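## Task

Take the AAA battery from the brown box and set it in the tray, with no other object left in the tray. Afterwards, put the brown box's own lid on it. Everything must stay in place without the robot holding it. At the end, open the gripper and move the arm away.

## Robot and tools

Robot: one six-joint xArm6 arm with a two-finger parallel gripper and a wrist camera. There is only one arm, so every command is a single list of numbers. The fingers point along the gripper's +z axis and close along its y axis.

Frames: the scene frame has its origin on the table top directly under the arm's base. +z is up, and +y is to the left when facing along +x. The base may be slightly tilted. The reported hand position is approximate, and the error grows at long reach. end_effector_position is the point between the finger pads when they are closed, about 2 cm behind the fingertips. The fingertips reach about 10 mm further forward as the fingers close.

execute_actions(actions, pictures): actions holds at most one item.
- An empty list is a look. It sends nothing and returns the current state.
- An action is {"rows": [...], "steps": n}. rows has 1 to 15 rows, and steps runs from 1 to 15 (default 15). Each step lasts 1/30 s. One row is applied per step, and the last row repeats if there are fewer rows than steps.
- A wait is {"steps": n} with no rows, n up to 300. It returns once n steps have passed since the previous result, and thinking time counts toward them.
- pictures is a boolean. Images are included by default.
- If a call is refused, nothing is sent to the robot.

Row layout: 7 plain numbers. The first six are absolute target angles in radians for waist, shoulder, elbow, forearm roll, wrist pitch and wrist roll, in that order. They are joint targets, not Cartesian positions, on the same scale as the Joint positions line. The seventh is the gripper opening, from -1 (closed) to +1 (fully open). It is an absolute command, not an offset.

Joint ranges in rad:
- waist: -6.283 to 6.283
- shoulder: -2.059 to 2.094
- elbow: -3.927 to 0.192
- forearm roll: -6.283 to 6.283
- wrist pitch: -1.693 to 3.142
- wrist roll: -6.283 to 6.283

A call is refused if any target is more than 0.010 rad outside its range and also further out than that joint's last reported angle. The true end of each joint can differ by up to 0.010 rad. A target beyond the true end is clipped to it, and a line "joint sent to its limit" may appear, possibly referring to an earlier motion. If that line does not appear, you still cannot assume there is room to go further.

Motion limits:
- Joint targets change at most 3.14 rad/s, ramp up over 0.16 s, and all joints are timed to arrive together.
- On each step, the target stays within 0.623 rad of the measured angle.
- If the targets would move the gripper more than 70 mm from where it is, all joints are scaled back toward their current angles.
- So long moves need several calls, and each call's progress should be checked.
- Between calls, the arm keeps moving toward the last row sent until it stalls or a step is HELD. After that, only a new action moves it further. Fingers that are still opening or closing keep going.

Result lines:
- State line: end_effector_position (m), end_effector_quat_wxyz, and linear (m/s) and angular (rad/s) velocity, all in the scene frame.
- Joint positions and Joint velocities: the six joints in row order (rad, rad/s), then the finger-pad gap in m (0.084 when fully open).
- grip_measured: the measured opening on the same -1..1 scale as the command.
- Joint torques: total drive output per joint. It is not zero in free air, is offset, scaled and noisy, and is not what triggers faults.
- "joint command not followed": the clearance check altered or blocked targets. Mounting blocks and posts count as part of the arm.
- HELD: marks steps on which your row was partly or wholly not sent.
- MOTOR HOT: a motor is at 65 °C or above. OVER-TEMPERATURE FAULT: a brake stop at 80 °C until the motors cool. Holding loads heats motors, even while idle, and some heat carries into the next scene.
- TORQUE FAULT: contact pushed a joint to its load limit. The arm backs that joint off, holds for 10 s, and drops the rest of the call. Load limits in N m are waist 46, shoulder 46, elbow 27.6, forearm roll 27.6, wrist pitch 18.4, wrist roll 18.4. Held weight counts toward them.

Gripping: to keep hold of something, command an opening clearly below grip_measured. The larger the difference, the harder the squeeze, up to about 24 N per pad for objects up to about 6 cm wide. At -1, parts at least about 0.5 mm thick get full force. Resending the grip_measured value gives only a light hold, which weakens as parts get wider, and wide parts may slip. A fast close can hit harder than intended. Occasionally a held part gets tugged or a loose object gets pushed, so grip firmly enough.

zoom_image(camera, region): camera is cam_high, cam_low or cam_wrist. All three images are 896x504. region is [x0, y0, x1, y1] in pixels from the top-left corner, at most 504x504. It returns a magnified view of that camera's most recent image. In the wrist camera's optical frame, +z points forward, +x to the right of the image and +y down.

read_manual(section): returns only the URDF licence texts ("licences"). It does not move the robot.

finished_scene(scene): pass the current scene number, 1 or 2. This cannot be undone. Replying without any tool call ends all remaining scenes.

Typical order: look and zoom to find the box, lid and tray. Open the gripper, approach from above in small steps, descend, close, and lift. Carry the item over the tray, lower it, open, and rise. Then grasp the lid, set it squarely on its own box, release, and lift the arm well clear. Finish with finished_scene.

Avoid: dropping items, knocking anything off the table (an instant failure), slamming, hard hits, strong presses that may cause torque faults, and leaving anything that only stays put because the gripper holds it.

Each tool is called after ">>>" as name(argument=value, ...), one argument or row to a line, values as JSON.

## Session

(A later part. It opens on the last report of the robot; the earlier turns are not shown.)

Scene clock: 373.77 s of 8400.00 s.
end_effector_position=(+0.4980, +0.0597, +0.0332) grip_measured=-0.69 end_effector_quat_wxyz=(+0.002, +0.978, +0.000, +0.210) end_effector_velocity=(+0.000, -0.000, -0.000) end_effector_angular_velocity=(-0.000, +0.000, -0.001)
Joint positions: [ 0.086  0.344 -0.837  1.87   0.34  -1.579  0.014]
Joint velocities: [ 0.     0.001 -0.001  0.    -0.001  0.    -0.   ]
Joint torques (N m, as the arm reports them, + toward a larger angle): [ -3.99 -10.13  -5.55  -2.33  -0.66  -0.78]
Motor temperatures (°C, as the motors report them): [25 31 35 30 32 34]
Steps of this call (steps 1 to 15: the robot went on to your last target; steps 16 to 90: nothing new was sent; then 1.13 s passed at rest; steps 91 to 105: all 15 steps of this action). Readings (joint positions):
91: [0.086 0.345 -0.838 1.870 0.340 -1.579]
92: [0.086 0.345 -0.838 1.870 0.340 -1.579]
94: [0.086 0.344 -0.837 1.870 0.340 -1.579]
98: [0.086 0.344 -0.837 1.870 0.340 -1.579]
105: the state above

>>> execute_actions(
  actions=[
    {"rows":[[0.0855,0.3435,-0.8377,1.87,0.34,-1.579,-0.673],[0.084,0.343,-0.834,1.94,0.345,-1.647,-0.673],[0.082,0.342,-0.83,2.01,0.352,-1.716,-0.673],[0.08,0.341,-0.825,2.08,0.361,-1.786,-0.673],[0.077,0.34,-0.819,2.15,0.372,-1.856,-0.673],[0.074,0.339,-0.812,2.22,0.386,-1.927,-0.673],[0.0705,0.338,-0.804,2.29,0.403,-1.998,-0.673],[0.0665,0.337,-0.795,2.36,0.422,-2.069,-0.673],[0.062,0.3365,-0.784,2.43,0.445,-2.141,-0.673],[0.057,0.336,-0.771,2.5,0.471,-2.212,-0.673],[0.05,0.3356,-0.7532,2.586,0.509,-2.3,-0.673]],"steps":15},
  ],
  pictures=false,
)

>>> execute_actions(
  actions=[
    {"steps":15},
  ],
)

>>> zoom_image(
  camera="cam_low",
  region=[370,320,470,400],
)

Scene clock: 393.80 s of 8400.00 s.
end_effector_position=(+0.4963, +0.0616, +0.0323) grip_measured=-0.68 end_effector_quat_wxyz=(-0.003, +0.945, +0.007, +0.326) end_effector_velocity=(+0.001, -0.012, -0.002) end_effector_angular_velocity=(-0.093, -0.510, -0.018)
Joint positions: [ 0.055  0.334 -0.766  2.512  0.484 -2.223  0.014]
Joint velocities: [-0.058  0.008  0.201  1.131  0.42  -1.144  0.   ]
Joint torques (N m, as the arm reports them, + toward a larger angle): [-3.97 -8.73 -8.23 -5.77 -1.48  0.1 ]
Motor temperatures (°C, as the motors report them): [25 31 35 30 32 34]
Steps of this call (steps 1 to 15: the robot went on to your last target; steps 16 to 90: nothing new was sent; then 16.53 s passed at rest; steps 91 to 105: all 15 steps of this action). Readings (joint positions):
91: [0.086 0.344 -0.838 1.870 0.340 -1.579]
92: [0.086 0.344 -0.838 1.871 0.340 -1.580]
94: [0.085 0.343 -0.837 1.898 0.342 -1.607]
98: [0.078 0.340 -0.824 2.087 0.365 -1.794]
105: the state above

Scene clock: 394.30 s of 8400.00 s.
end_effector_position=(+0.4963, +0.0594, +0.0324) grip_measured=-0.68 end_effector_quat_wxyz=(+0.003, +0.940, +0.007, +0.342) end_effector_velocity=(-0.000, -0.001, +0.000) end_effector_angular_velocity=(-0.001, -0.001, -0.001)
Joint positions: [ 0.05   0.336 -0.753  2.586  0.509 -2.3    0.014]
Joint velocities: [-0.001 -0.     0.001  0.003 -0.    -0.002  0.   ]
Joint torques (N m, as the arm reports them, + toward a larger angle): [-4.57 -9.97 -6.05 -2.24 -1.11 -0.83]
Motor temperatures (°C, as the motors report them): [25 30 35 30 32 34]
Steps of this call (steps 1 to 15: the robot went on to your last target). Readings (joint positions):
1: [0.053 0.335 -0.761 2.542 0.495 -2.253]
2: [0.052 0.335 -0.758 2.559 0.501 -2.271]
4: [0.052 0.336 -0.755 2.575 0.507 -2.289]
8: [0.051 0.336 -0.754 2.584 0.509 -2.298]
15: the state above

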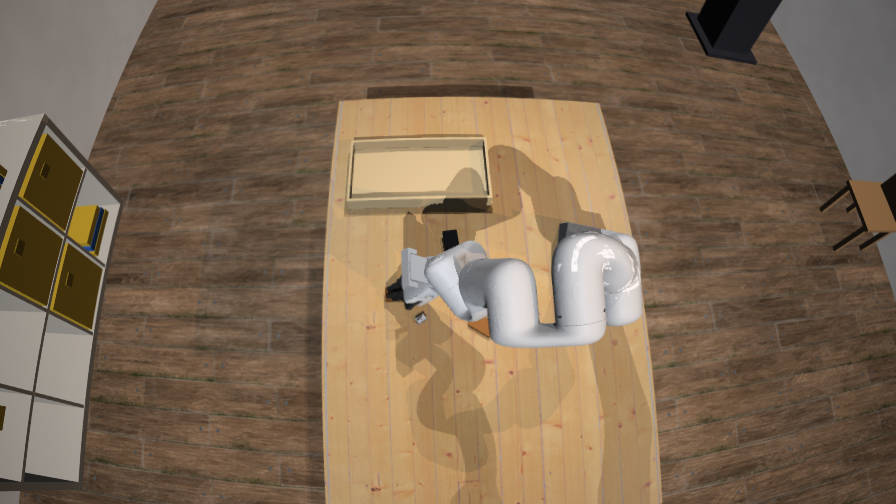

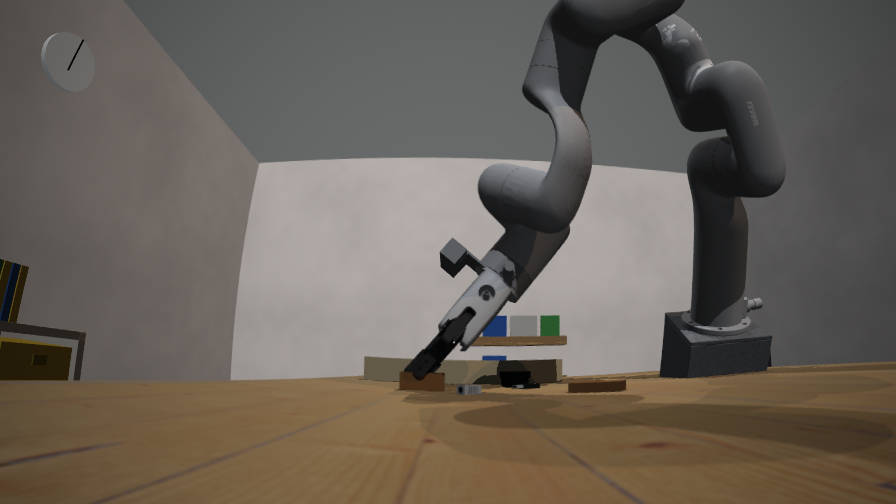

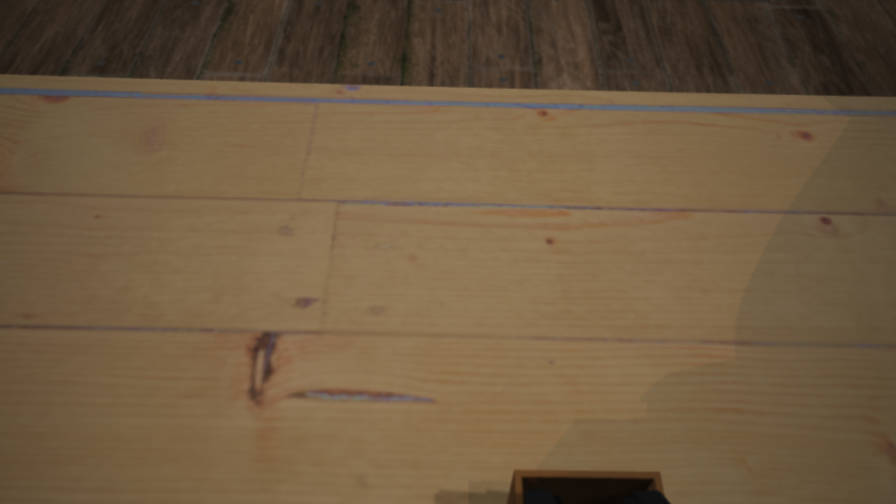

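Region (370, 320, 470, 400) of cam_low's 896x504 image, scaled by 5.040, with more detail than that image has; it fills the top 403 rows of this view, and the rest is white.

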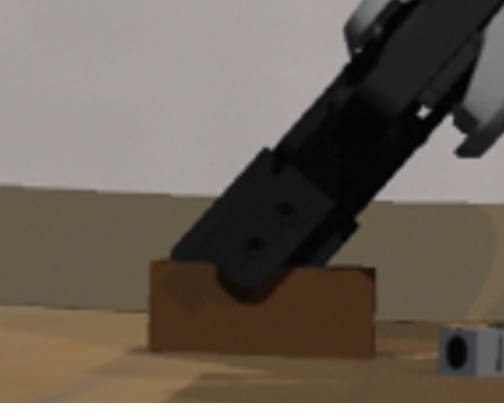

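>>> execute_actions(
  actions=[],
)

Scene clock: 412.13 s of 8400.00 s.
end_effector_position=(+0.4963, +0.0593, +0.0324) grip_measured=-0.68 end_effector_quat_wxyz=(+0.003, +0.940, +0.007, +0.342) end_effector_velocity=(+0.001, +0.000, +0.000) end_effector_angular_velocity=(+0.000, -0.001, +0.001)
Joint positions: [ 0.05   0.336 -0.753  2.586  0.509 -2.3    0.014]
Joint velocities: [-0.    -0.001 -0.    -0.001  0.     0.001 -0.   ]
Joint torques (N m, as the arm reports them, + toward a larger angle): [ -4.56 -10.24  -6.26  -2.09  -0.96  -0.8 ]
Motor temperatures (°C, as the motors report them): [25 30 34 30 32 34]
Steps of this call (steps 1 to 15: the robot went on to your last target; steps 16 to 90: nothing new was sent; then 14.83 s passed at rest). Readings (joint positions):
1: [0.050 0.336 -0.753 2.586 0.509 -2.300]
2: [0.050 0.336 -0.753 2.586 0.509 -2.300]
4: [0.050 0.336 -0.753 2.586 0.509 -2.300]
8: [0.050 0.336 -0.753 2.586 0.509 -2.300]
90: the state above
The arm was judged still, so your last target was given up. Only a new action makes it travel on or press farther. Fingers that are still opening or closing keep moving.

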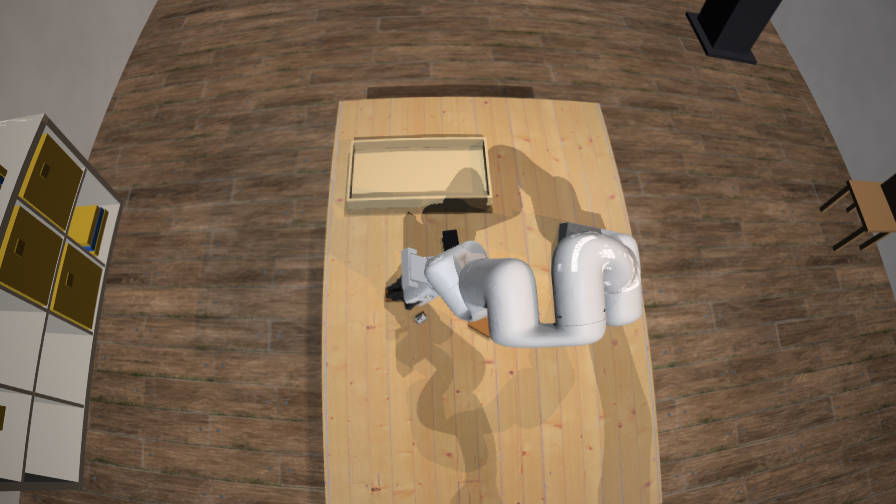

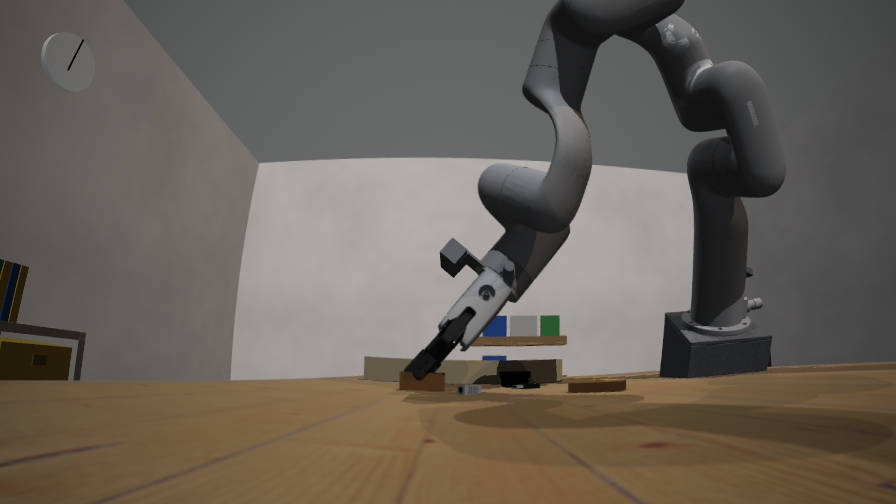

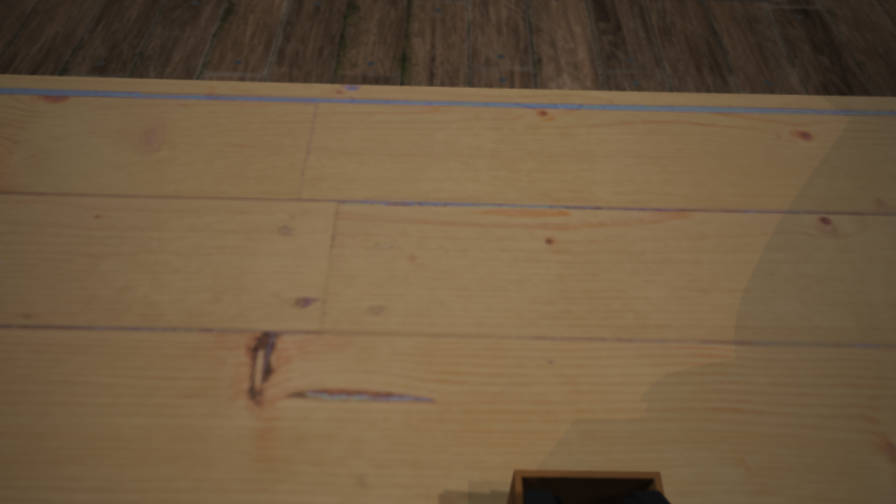

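>>> execute_actions(
  actions=[
    {"rows":[[0.05,0.354,-0.688,2.78,0.69,-2.47,-0.8]]},
  ],
)

>>> zoom_image(
  camera="cam_low",
  region=[360,300,520,410],
)

Scene clock: 416.40 s of 8400.00 s.
end_effector_position=(+0.4992, +0.0642, +0.0300) grip_measured=-0.69 end_effector_quat_wxyz=(-0.006, +0.915, +0.004, +0.404) end_effector_velocity=(-0.001, +0.000, -0.001) end_effector_angular_velocity=(-0.002, -0.002, +0.001)
Joint positions: [ 0.048  0.351 -0.69   2.78   0.69  -2.469  0.014]
Joint velocities: [ 0.002  0.001  0.004  0.008  0.006 -0.008  0.   ]
Joint torques (N m, as the arm reports them, + toward a larger angle): [ 4.06 -0.33 -0.63 -4.66 -1.21 -0.68]
Motor temperatures (°C, as the motors report them): [25 30 34 30 32 34]
Steps of this call (steps 1 to 90: nothing new was sent; then 0.77 s passed at rest; steps 91 to 105: all 15 steps of this action). Readings (joint positions):
91: [0.050 0.336 -0.753 2.587 0.510 -2.301]
92: [0.050 0.336 -0.751 2.594 0.517 -2.308]
94: [0.048 0.340 -0.733 2.651 0.569 -2.358]
98: [0.046 0.348 -0.694 2.762 0.672 -2.453]
105: the state above

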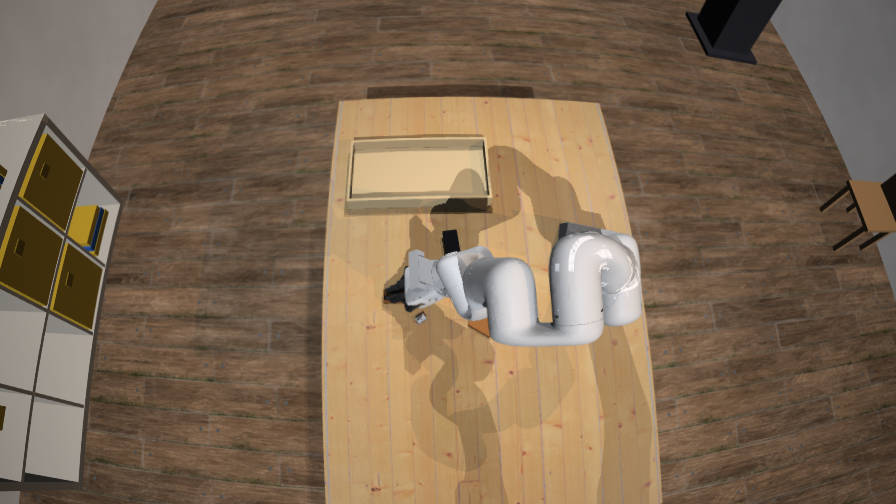

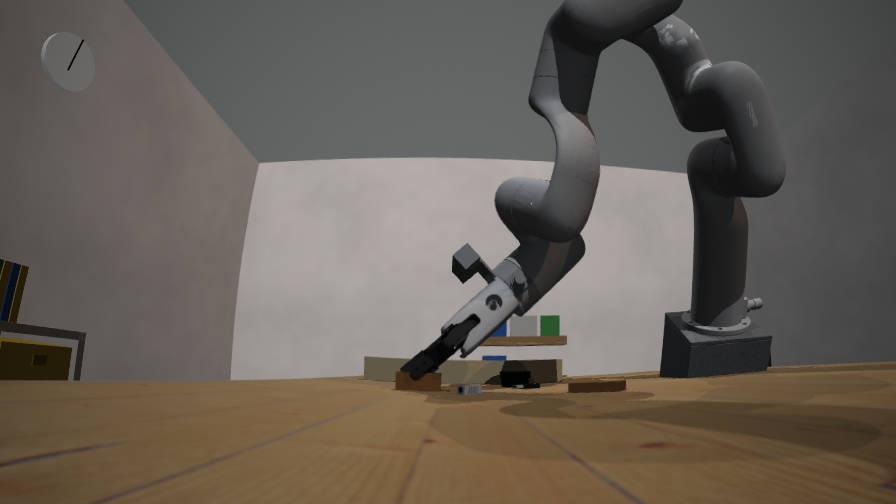

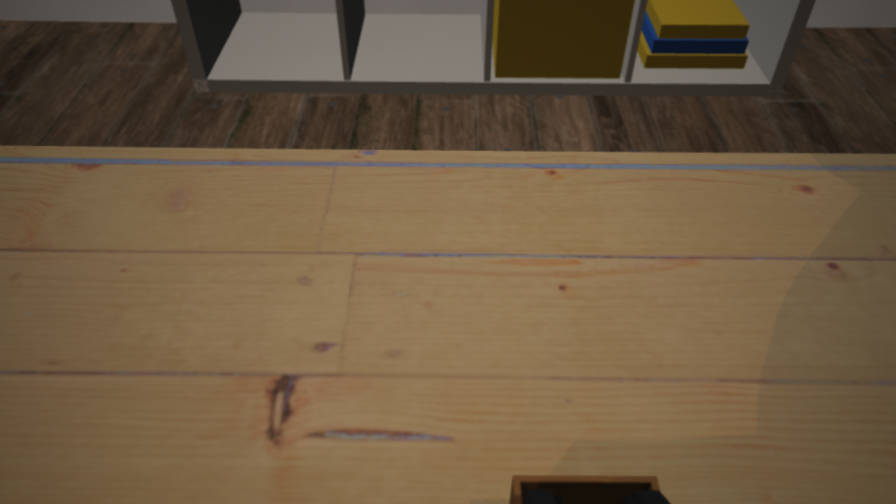

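Region (360, 300, 520, 410) of cam_low's 896x504 image, scaled by 3.150, with more detail than that image has; it fills the top 346 rows of this view, and the rest is white.

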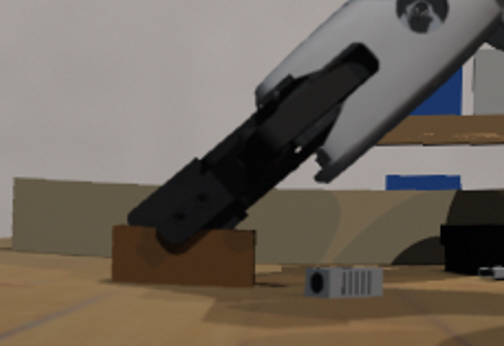

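>>> execute_actions(
  actions=[
    {"rows":[[0.05,0.33,-0.69,2.78,0.69,-2.47,-0.7],[0.05,0.3,-0.69,2.78,0.69,-2.47,-0.7],[0.05,0.26,-0.69,2.78,0.69,-2.47,-0.7],[0.05,0.2,-0.7,2.78,0.69,-2.47,-0.7],[0.05,0.14,-0.7,2.78,0.69,-2.47,-0.7],[0.05,0.08,-0.72,2.78,0.69,-2.47,-0.7]]},
  ],
)

>>> execute_actions(
  actions=[
    {"rows":[[-0.4,0.3,-0.9,2.45,0.9,-2.46,-0.7]]},
  ],
)

>>> execute_actions(
  actions=[
    {"rows":[[-0.81,0.8,-1.104,2.121,1.1,-2.45,-0.7]]},
  ],
)

>>> execute_actions(
  actions=[
    {"rows":[[-0.813,0.899,-1.104,2.121,1.157,-2.45,-0.7]]},
  ],
)

Scene clock: 435.43 s of 8400.00 s.
end_effector_position=(+0.5710, +0.1345, +0.1610) grip_measured=-0.69 end_effector_quat_wxyz=(-0.044, +0.851, +0.057, +0.520) end_effector_velocity=(+0.032, +0.034, +0.086) end_effector_angular_velocity=(+0.019, -0.164, +0.056)
Joint positions: [ 0.052  0.088 -0.721  2.779  0.69  -2.47   0.014]
Joint velocities: [-0.014 -0.15  -0.021  0.005  0.002 -0.     0.   ]
Joint torques (N m, as the arm reports them, + toward a larger angle): [ -4.94  -8.1  -10.44  -1.48   0.39  -0.73]
Motor temperatures (°C, as the motors report them): [25 29 34 30 32 34]
Steps of this call (steps 1 to 15: the robot went on to your last target; steps 16 to 90: nothing new was sent; then 15.53 s passed at rest; steps 91 to 105: all 15 steps of this action). Readings (joint positions):
91: [0.048 0.351 -0.689 2.780 0.690 -2.470]
92: [0.049 0.348 -0.688 2.779 0.689 -2.470]
94: [0.055 0.327 -0.678 2.777 0.686 -2.470]
98: [0.057 0.225 -0.689 2.777 0.686 -2.470]
105: the state above

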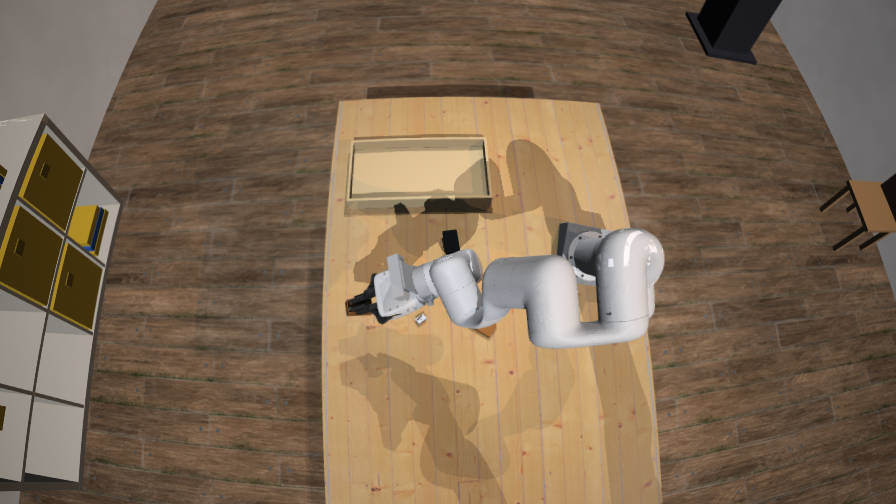

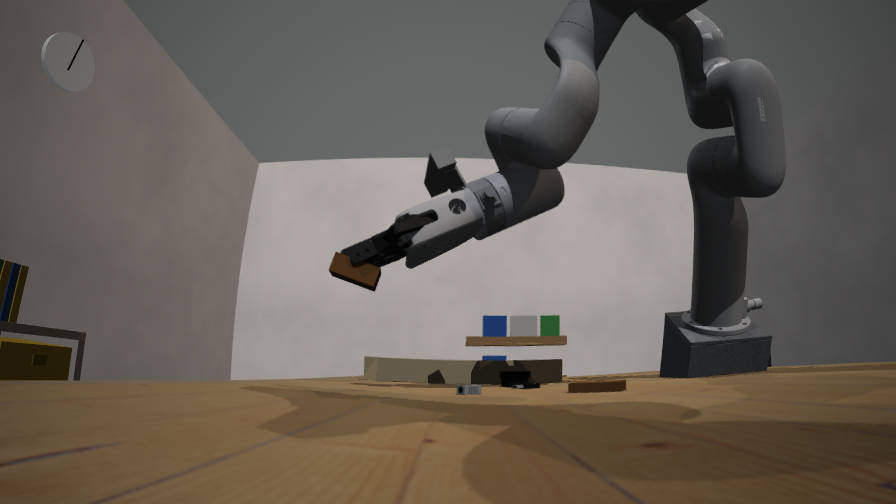

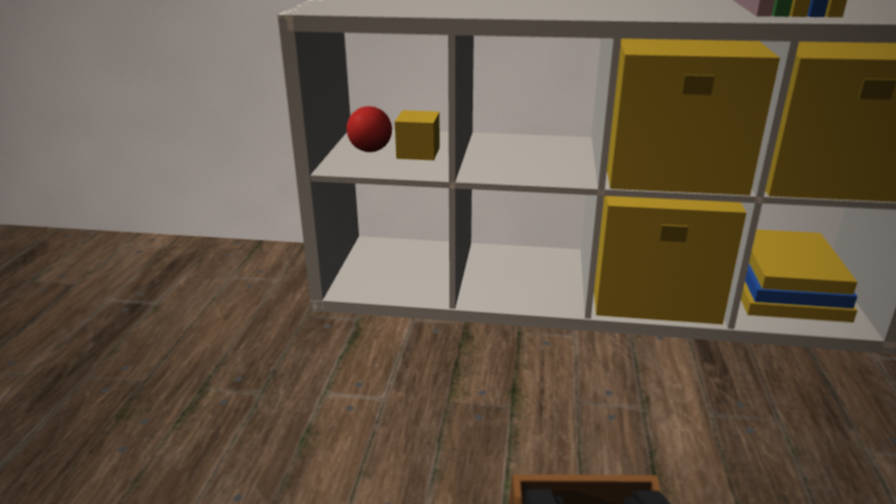

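Scene clock: 435.93 s of 8400.00 s.
end_effector_position=(+0.6180, -0.0457, +0.2361) grip_measured=-0.69 end_effector_quat_wxyz=(+0.020, +0.810, +0.071, +0.582) end_effector_velocity=(-0.003, -0.301, +0.115) end_effector_angular_velocity=(-0.159, -0.185, -0.120)
Joint positions: [-0.363  0.283 -0.884  2.479  0.881 -2.461  0.014]
Joint velocities: [-0.642  0.288 -0.242 -0.426  0.262  0.013  0.   ]
Joint torques (N m, as the arm reports them, + toward a larger angle): [  1.72 -17.94 -15.95  -0.12   1.03  -0.81]
Motor temperatures (°C, as the motors report them): [25 29 34 30 32 34]
Steps of this call (steps 1 to 15: all 15 steps of this action). Readings (joint positions):
1: [0.051 0.085 -0.721 2.779 0.690 -2.470]
2: [0.045 0.087 -0.722 2.773 0.694 -2.470]
4: [-0.006 0.113 -0.742 2.734 0.719 -2.469]
8: [-0.144 0.180 -0.796 2.636 0.781 -2.466]
15: the state above

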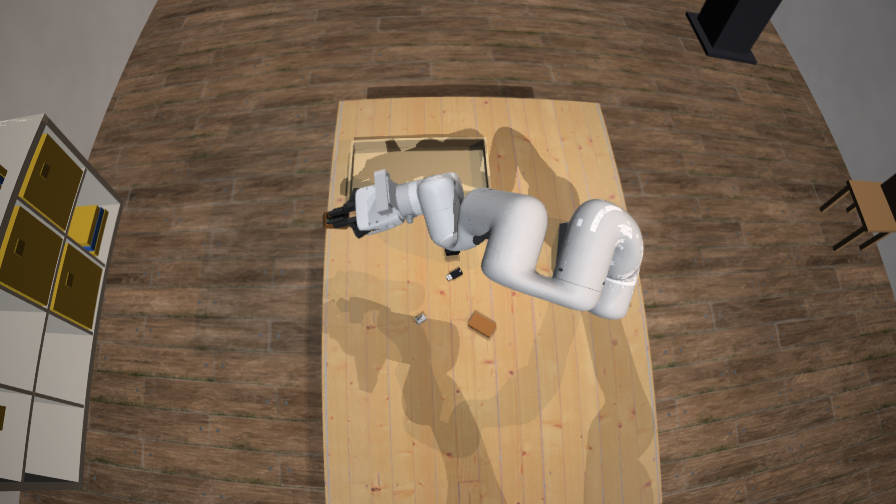

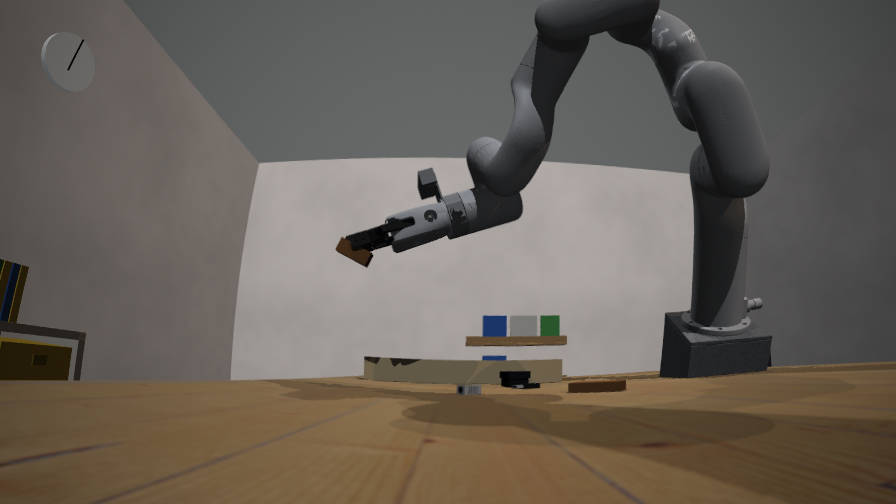

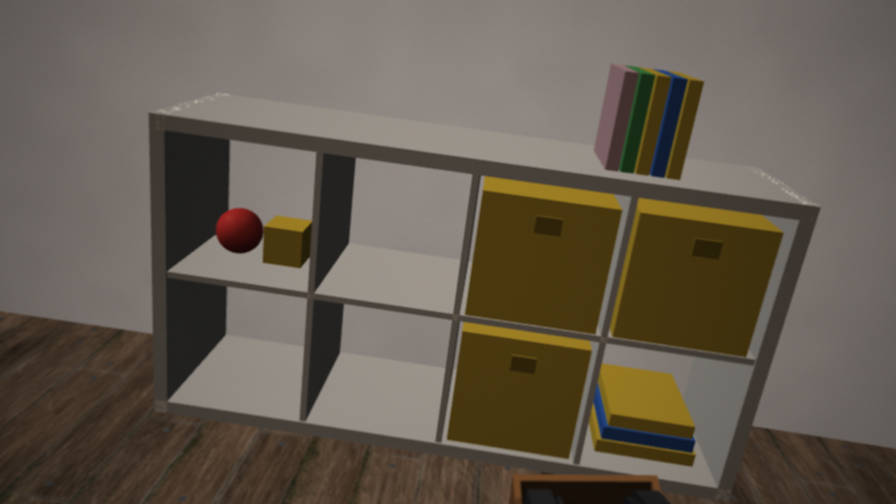

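Scene clock: 436.43 s of 8400.00 s.
end_effector_position=(+0.5501, -0.2367, +0.1679) grip_measured=-0.69 end_effector_quat_wxyz=(+0.029, +0.834, +0.023, +0.550) end_effector_velocity=(-0.246, -0.362, -0.190) end_effector_angular_velocity=(+0.248, +0.139, -0.195)
Joint positions: [-0.715  0.687 -1.057  2.197  1.053 -2.452  0.014]
Joint velocities: [-0.765  0.907 -0.379 -0.609  0.371  0.02   0.   ]
Joint torques (N m, as the arm reports them, + toward a larger angle): [ -7.78 -17.5  -16.75  -0.88   0.52  -0.74]
Motor temperatures (°C, as the motors report them): [25 30 34 30 32 34]
Steps of this call (steps 1 to 15: all 15 steps of this action). Readings (joint positions):
1: [-0.381 0.291 -0.891 2.467 0.888 -2.460]
2: [-0.394 0.301 -0.897 2.456 0.896 -2.460]
4: [-0.434 0.350 -0.923 2.420 0.920 -2.459]
8: [-0.538 0.477 -0.969 2.338 0.967 -2.457]
15: the state above

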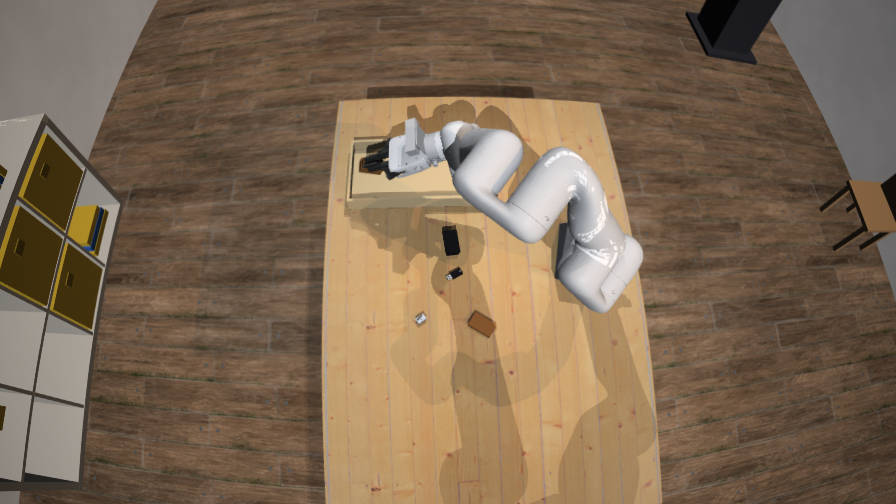

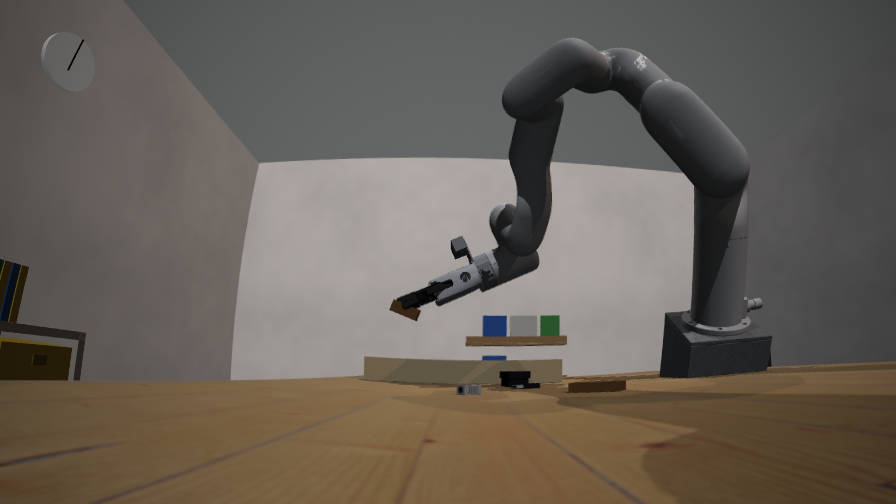

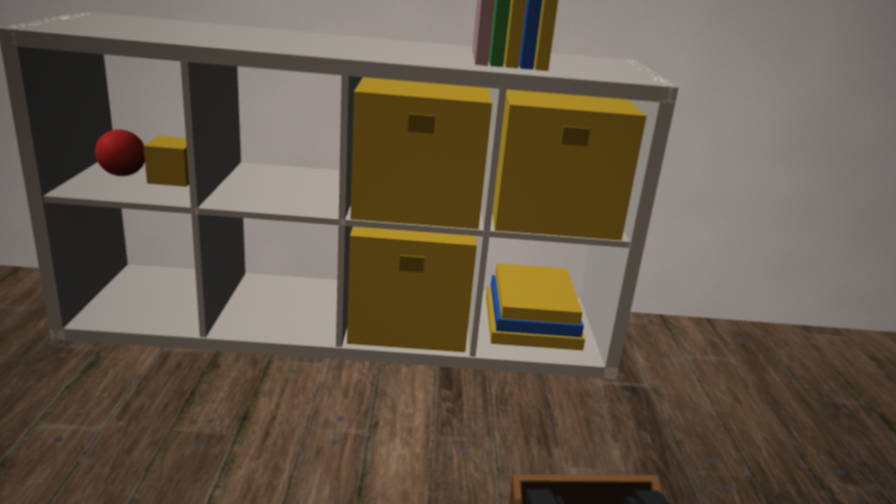

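Scene clock: 436.93 s of 8400.00 s.
end_effector_position=(+0.4994, -0.2739, +0.0979) grip_measured=-0.69 end_effector_quat_wxyz=(-0.012, +0.843, -0.019, +0.538) end_effector_velocity=(-0.012, -0.001, -0.014) end_effector_angular_velocity=(+0.020, +0.019, -0.015)
Joint positions: [-0.812  0.896 -1.105  2.121  1.157 -2.45   0.014]
Joint velocities: [-0.007  0.018  0.013 -0.003 -0.001 -0.     0.   ]
Joint torques (N m, as the arm reports them, + toward a larger angle): [ -7.02 -19.   -15.86  -0.8    0.94  -0.71]
Motor temperatures (°C, as the motors report them): [25 30 34 30 32 34]
Steps of this call (steps 1 to 15: all 15 steps of this action). Readings (joint positions):
1: [-0.740 0.718 -1.069 2.177 1.066 -2.452]
2: [-0.762 0.749 -1.080 2.162 1.081 -2.451]
4: [-0.787 0.815 -1.092 2.144 1.115 -2.451]
8: [-0.808 0.893 -1.096 2.124 1.150 -2.450]
15: the state above

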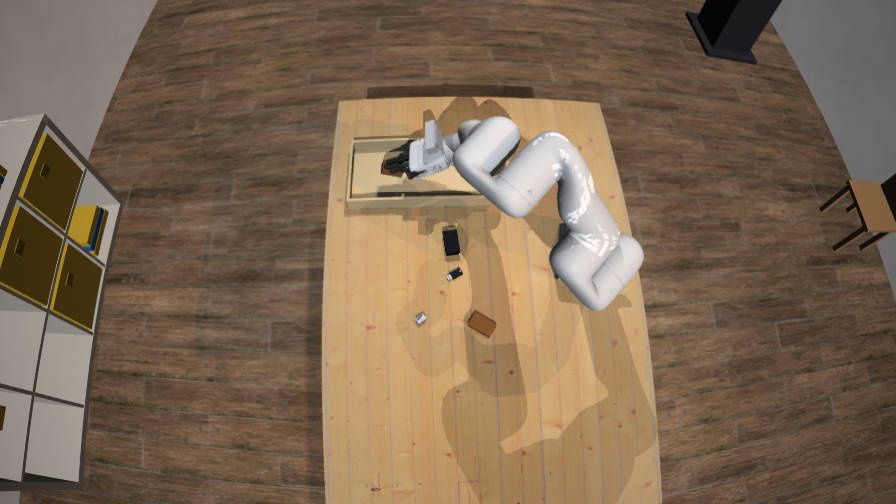

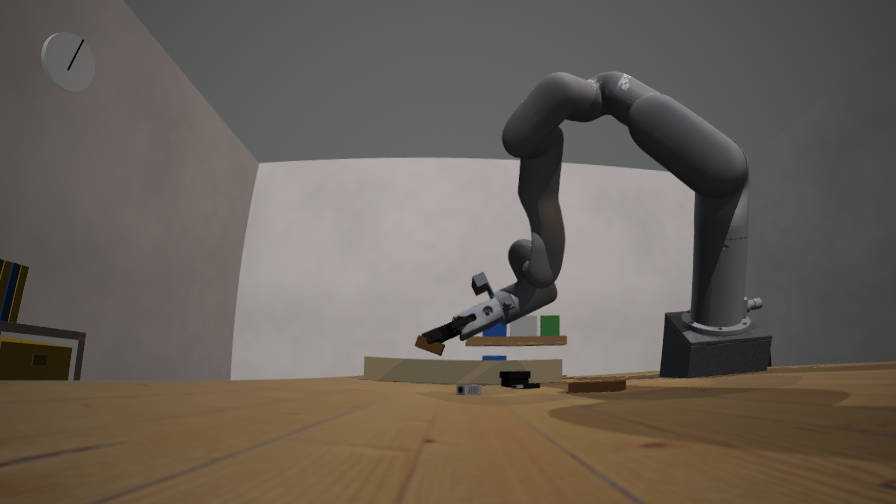

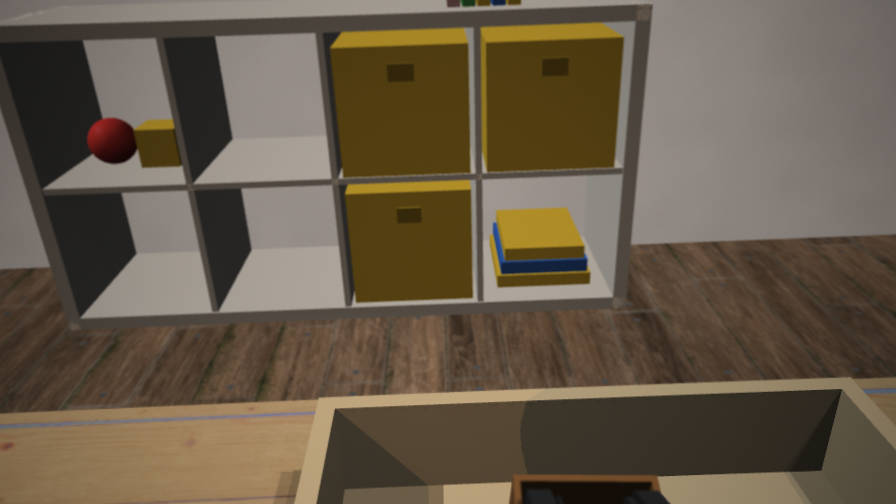

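Roll.

>>> execute_actions(
  actions=[
    {"rows":[[-0.813,0.899,-1.104,2.121,1.157,-1.4,-0.7]]},
  ],
  pictures=false,
)

>>> execute_actions(
  actions=[
    {"rows":[[-0.813,0.899,-1.104,2.121,1.157,-0.35,-0.7]]},
  ],
  pictures=false,
)

>>> execute_actions(
  actions=[
    {"rows":[[-0.813,0.899,-1.104,2.121,1.157,0.69,-0.7]]},
  ],
  pictures=false,
)

>>> execute_actions(
  actions=[
    {"steps":30},
  ],
)

>>> zoom_image(
  camera="cam_low",
  region=[380,280,540,390],
)

Scene clock: 442.10 s of 8400.00 s.
end_effector_position=(+0.4977, -0.2743, +0.0960) grip_measured=-0.69 end_effector_quat_wxyz=(-0.262, +0.736, -0.412, +0.469) end_effector_velocity=(-0.000, +0.000, -0.001) end_effector_angular_velocity=(+1.081, +0.000, -0.505)
Joint positions: [-0.813  0.899 -1.104  2.121  1.157 -1.479  0.014]
Joint velocities: [ 0.001  0.     0.001  0.    -0.001  1.192  0.   ]
Joint torques (N m, as the arm reports them, + toward a larger angle): [ -7.02 -18.75 -15.86  -0.73   0.86  -1.83]
Motor temperatures (°C, as the motors report them): [25 30 35 30 32 34]
Steps of this call (steps 1 to 15: the robot went on to your last target; steps 16 to 90: nothing new was sent; then 1.67 s passed at rest; steps 91 to 105: all 15 steps of this action). Readings (joint positions):
91: [-0.813 0.899 -1.104 2.121 1.157 -2.449]
92: [-0.813 0.899 -1.104 2.121 1.157 -2.441]
94: [-0.813 0.899 -1.104 2.121 1.157 -2.382]
98: [-0.813 0.899 -1.104 2.121 1.157 -2.069]
105: the state above

Scene clock: 442.60 s of 8400.00 s.
end_effector_position=(+0.4977, -0.2742, +0.0960) grip_measured=-0.69 end_effector_quat_wxyz=(+0.461, -0.431, +0.725, -0.275) end_effector_velocity=(-0.000, +0.000, -0.000) end_effector_angular_velocity=(+1.081, -0.000, -0.504)
Joint positions: [-0.813  0.899 -1.104  2.121  1.157 -0.429  0.014]
Joint velocities: [ 0.     0.     0.    -0.001  0.     1.193 -0.   ]
Joint torques (N m, as the arm reports them, + toward a larger angle): [ -7.07 -18.86 -16.07  -0.82   0.94  -2.1 ]
Motor temperatures (°C, as the motors report them): [25 30 35 30 32 34]
Steps of this call (steps 1 to 15: all 15 steps of this action). Readings (joint positions):
1: [-0.813 0.899 -1.104 2.121 1.157 -1.447]
2: [-0.813 0.899 -1.104 2.121 1.157 -1.421]
4: [-0.813 0.899 -1.104 2.121 1.157 -1.344]
8: [-0.813 0.899 -1.104 2.121 1.157 -1.021]
15: the state above

Scene clock: 443.10 s of 8400.00 s.
end_effector_position=(+0.4977, -0.2742, +0.0960) grip_measured=-0.69 end_effector_quat_wxyz=(+0.537, -0.012, +0.844, -0.008) end_effector_velocity=(+0.001, -0.000, +0.001) end_effector_angular_velocity=(+1.028, -0.003, -0.481)
Joint positions: [-0.813  0.899 -1.104  2.121  1.157  0.615  0.014]
Joint velocities: [-0.    -0.001 -0.002  0.001  0.     1.136 -0.   ]
Joint torques (N m, as the arm reports them, + toward a larger angle): [ -7.26 -18.81 -15.98  -0.86   0.86  -1.9 ]
Motor temperatures (°C, as the motors report them): [25 30 35 30 32 34]
Steps of this call (steps 1 to 15: all 15 steps of this action). Readings (joint positions):
1: [-0.813 0.899 -1.104 2.121 1.157 -0.397]
2: [-0.813 0.899 -1.104 2.121 1.157 -0.371]
4: [-0.813 0.899 -1.104 2.121 1.157 -0.294]
8: [-0.813 0.899 -1.104 2.121 1.157 0.029]
15: the state above

Scene clock: 444.10 s of 8400.00 s.
end_effector_position=(+0.4977, -0.2743, +0.0960) grip_measured=-0.69 end_effector_quat_wxyz=(+0.537, +0.020, +0.843, +0.012) end_effector_velocity=(+0.000, +0.000, -0.000) end_effector_angular_velocity=(-0.001, +0.001, +0.002)
Joint positions: [-0.813  0.899 -1.104  2.121  1.157  0.69   0.014]
Joint velocities: [ 0.    -0.    -0.    -0.001  0.    -0.001 -0.   ]
Joint torques (N m, as the arm reports them, + toward a larger angle): [ -6.88 -18.52 -15.78  -0.88   0.79  -0.75]
Motor temperatures (°C, as the motors report them): [25 30 35 30 32 34]
Steps of this call (steps 1 to 30: the robot went on to your last target). Readings (joint positions):
1: [-0.813 0.899 -1.104 2.121 1.157 0.644]
2: [-0.813 0.899 -1.104 2.121 1.157 0.662]
4: [-0.813 0.899 -1.104 2.121 1.157 0.679]
8: [-0.813 0.899 -1.104 2.121 1.157 0.688]
30: the state above
The arm was judged still, so your last target was given up. Only a new action makes it travel on or press farther. Fingers that are still opening or closing keep moving.

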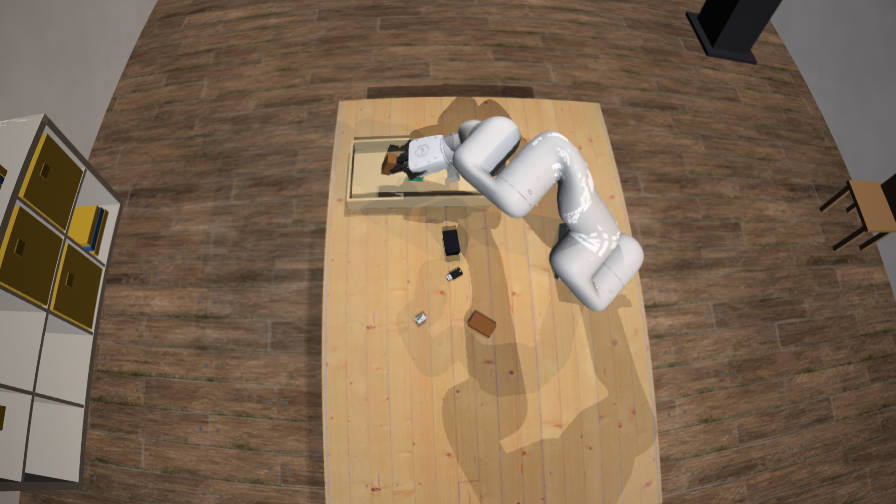

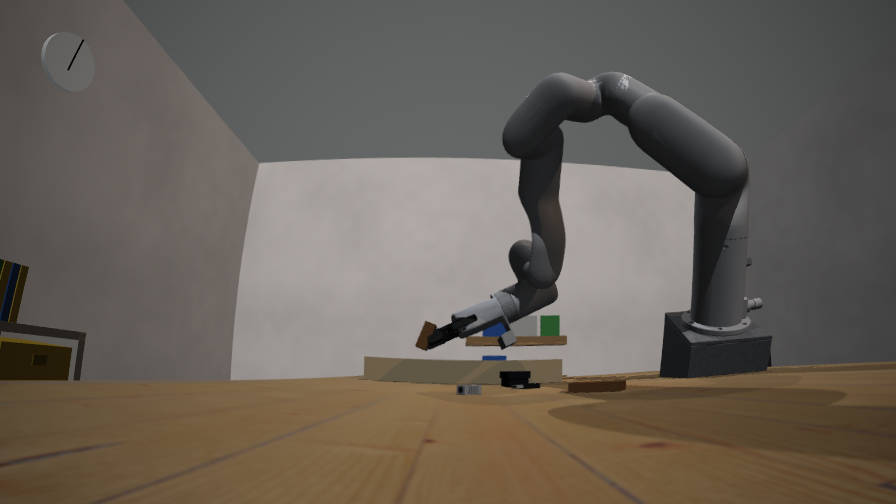

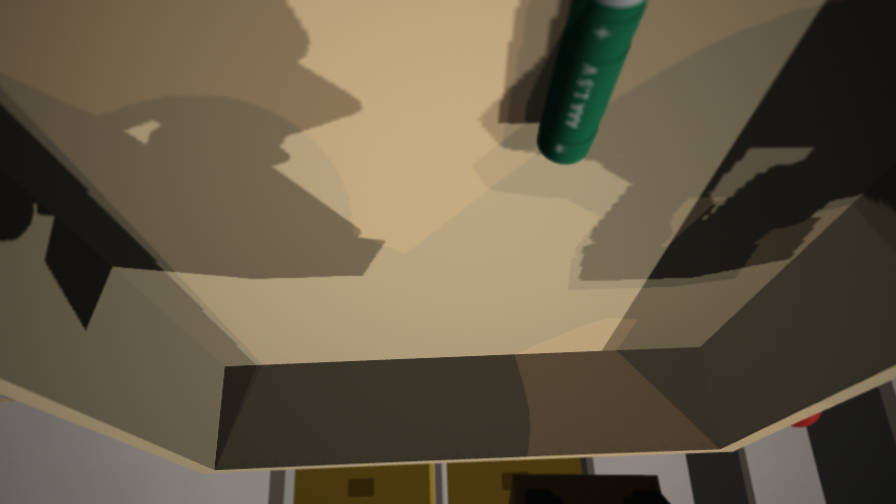

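Region (380, 280, 540, 390) of cam_low's 896x504 image, scaled by 3.150, with more detail than that image has; it fills the top 346 rows of this view, and the rest is white.

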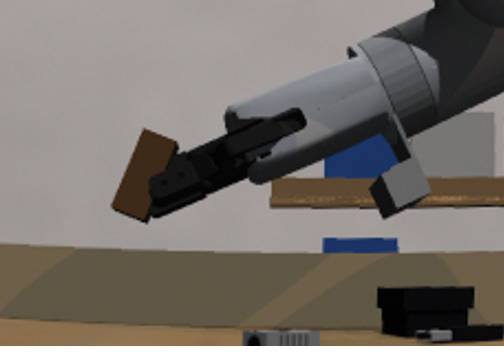

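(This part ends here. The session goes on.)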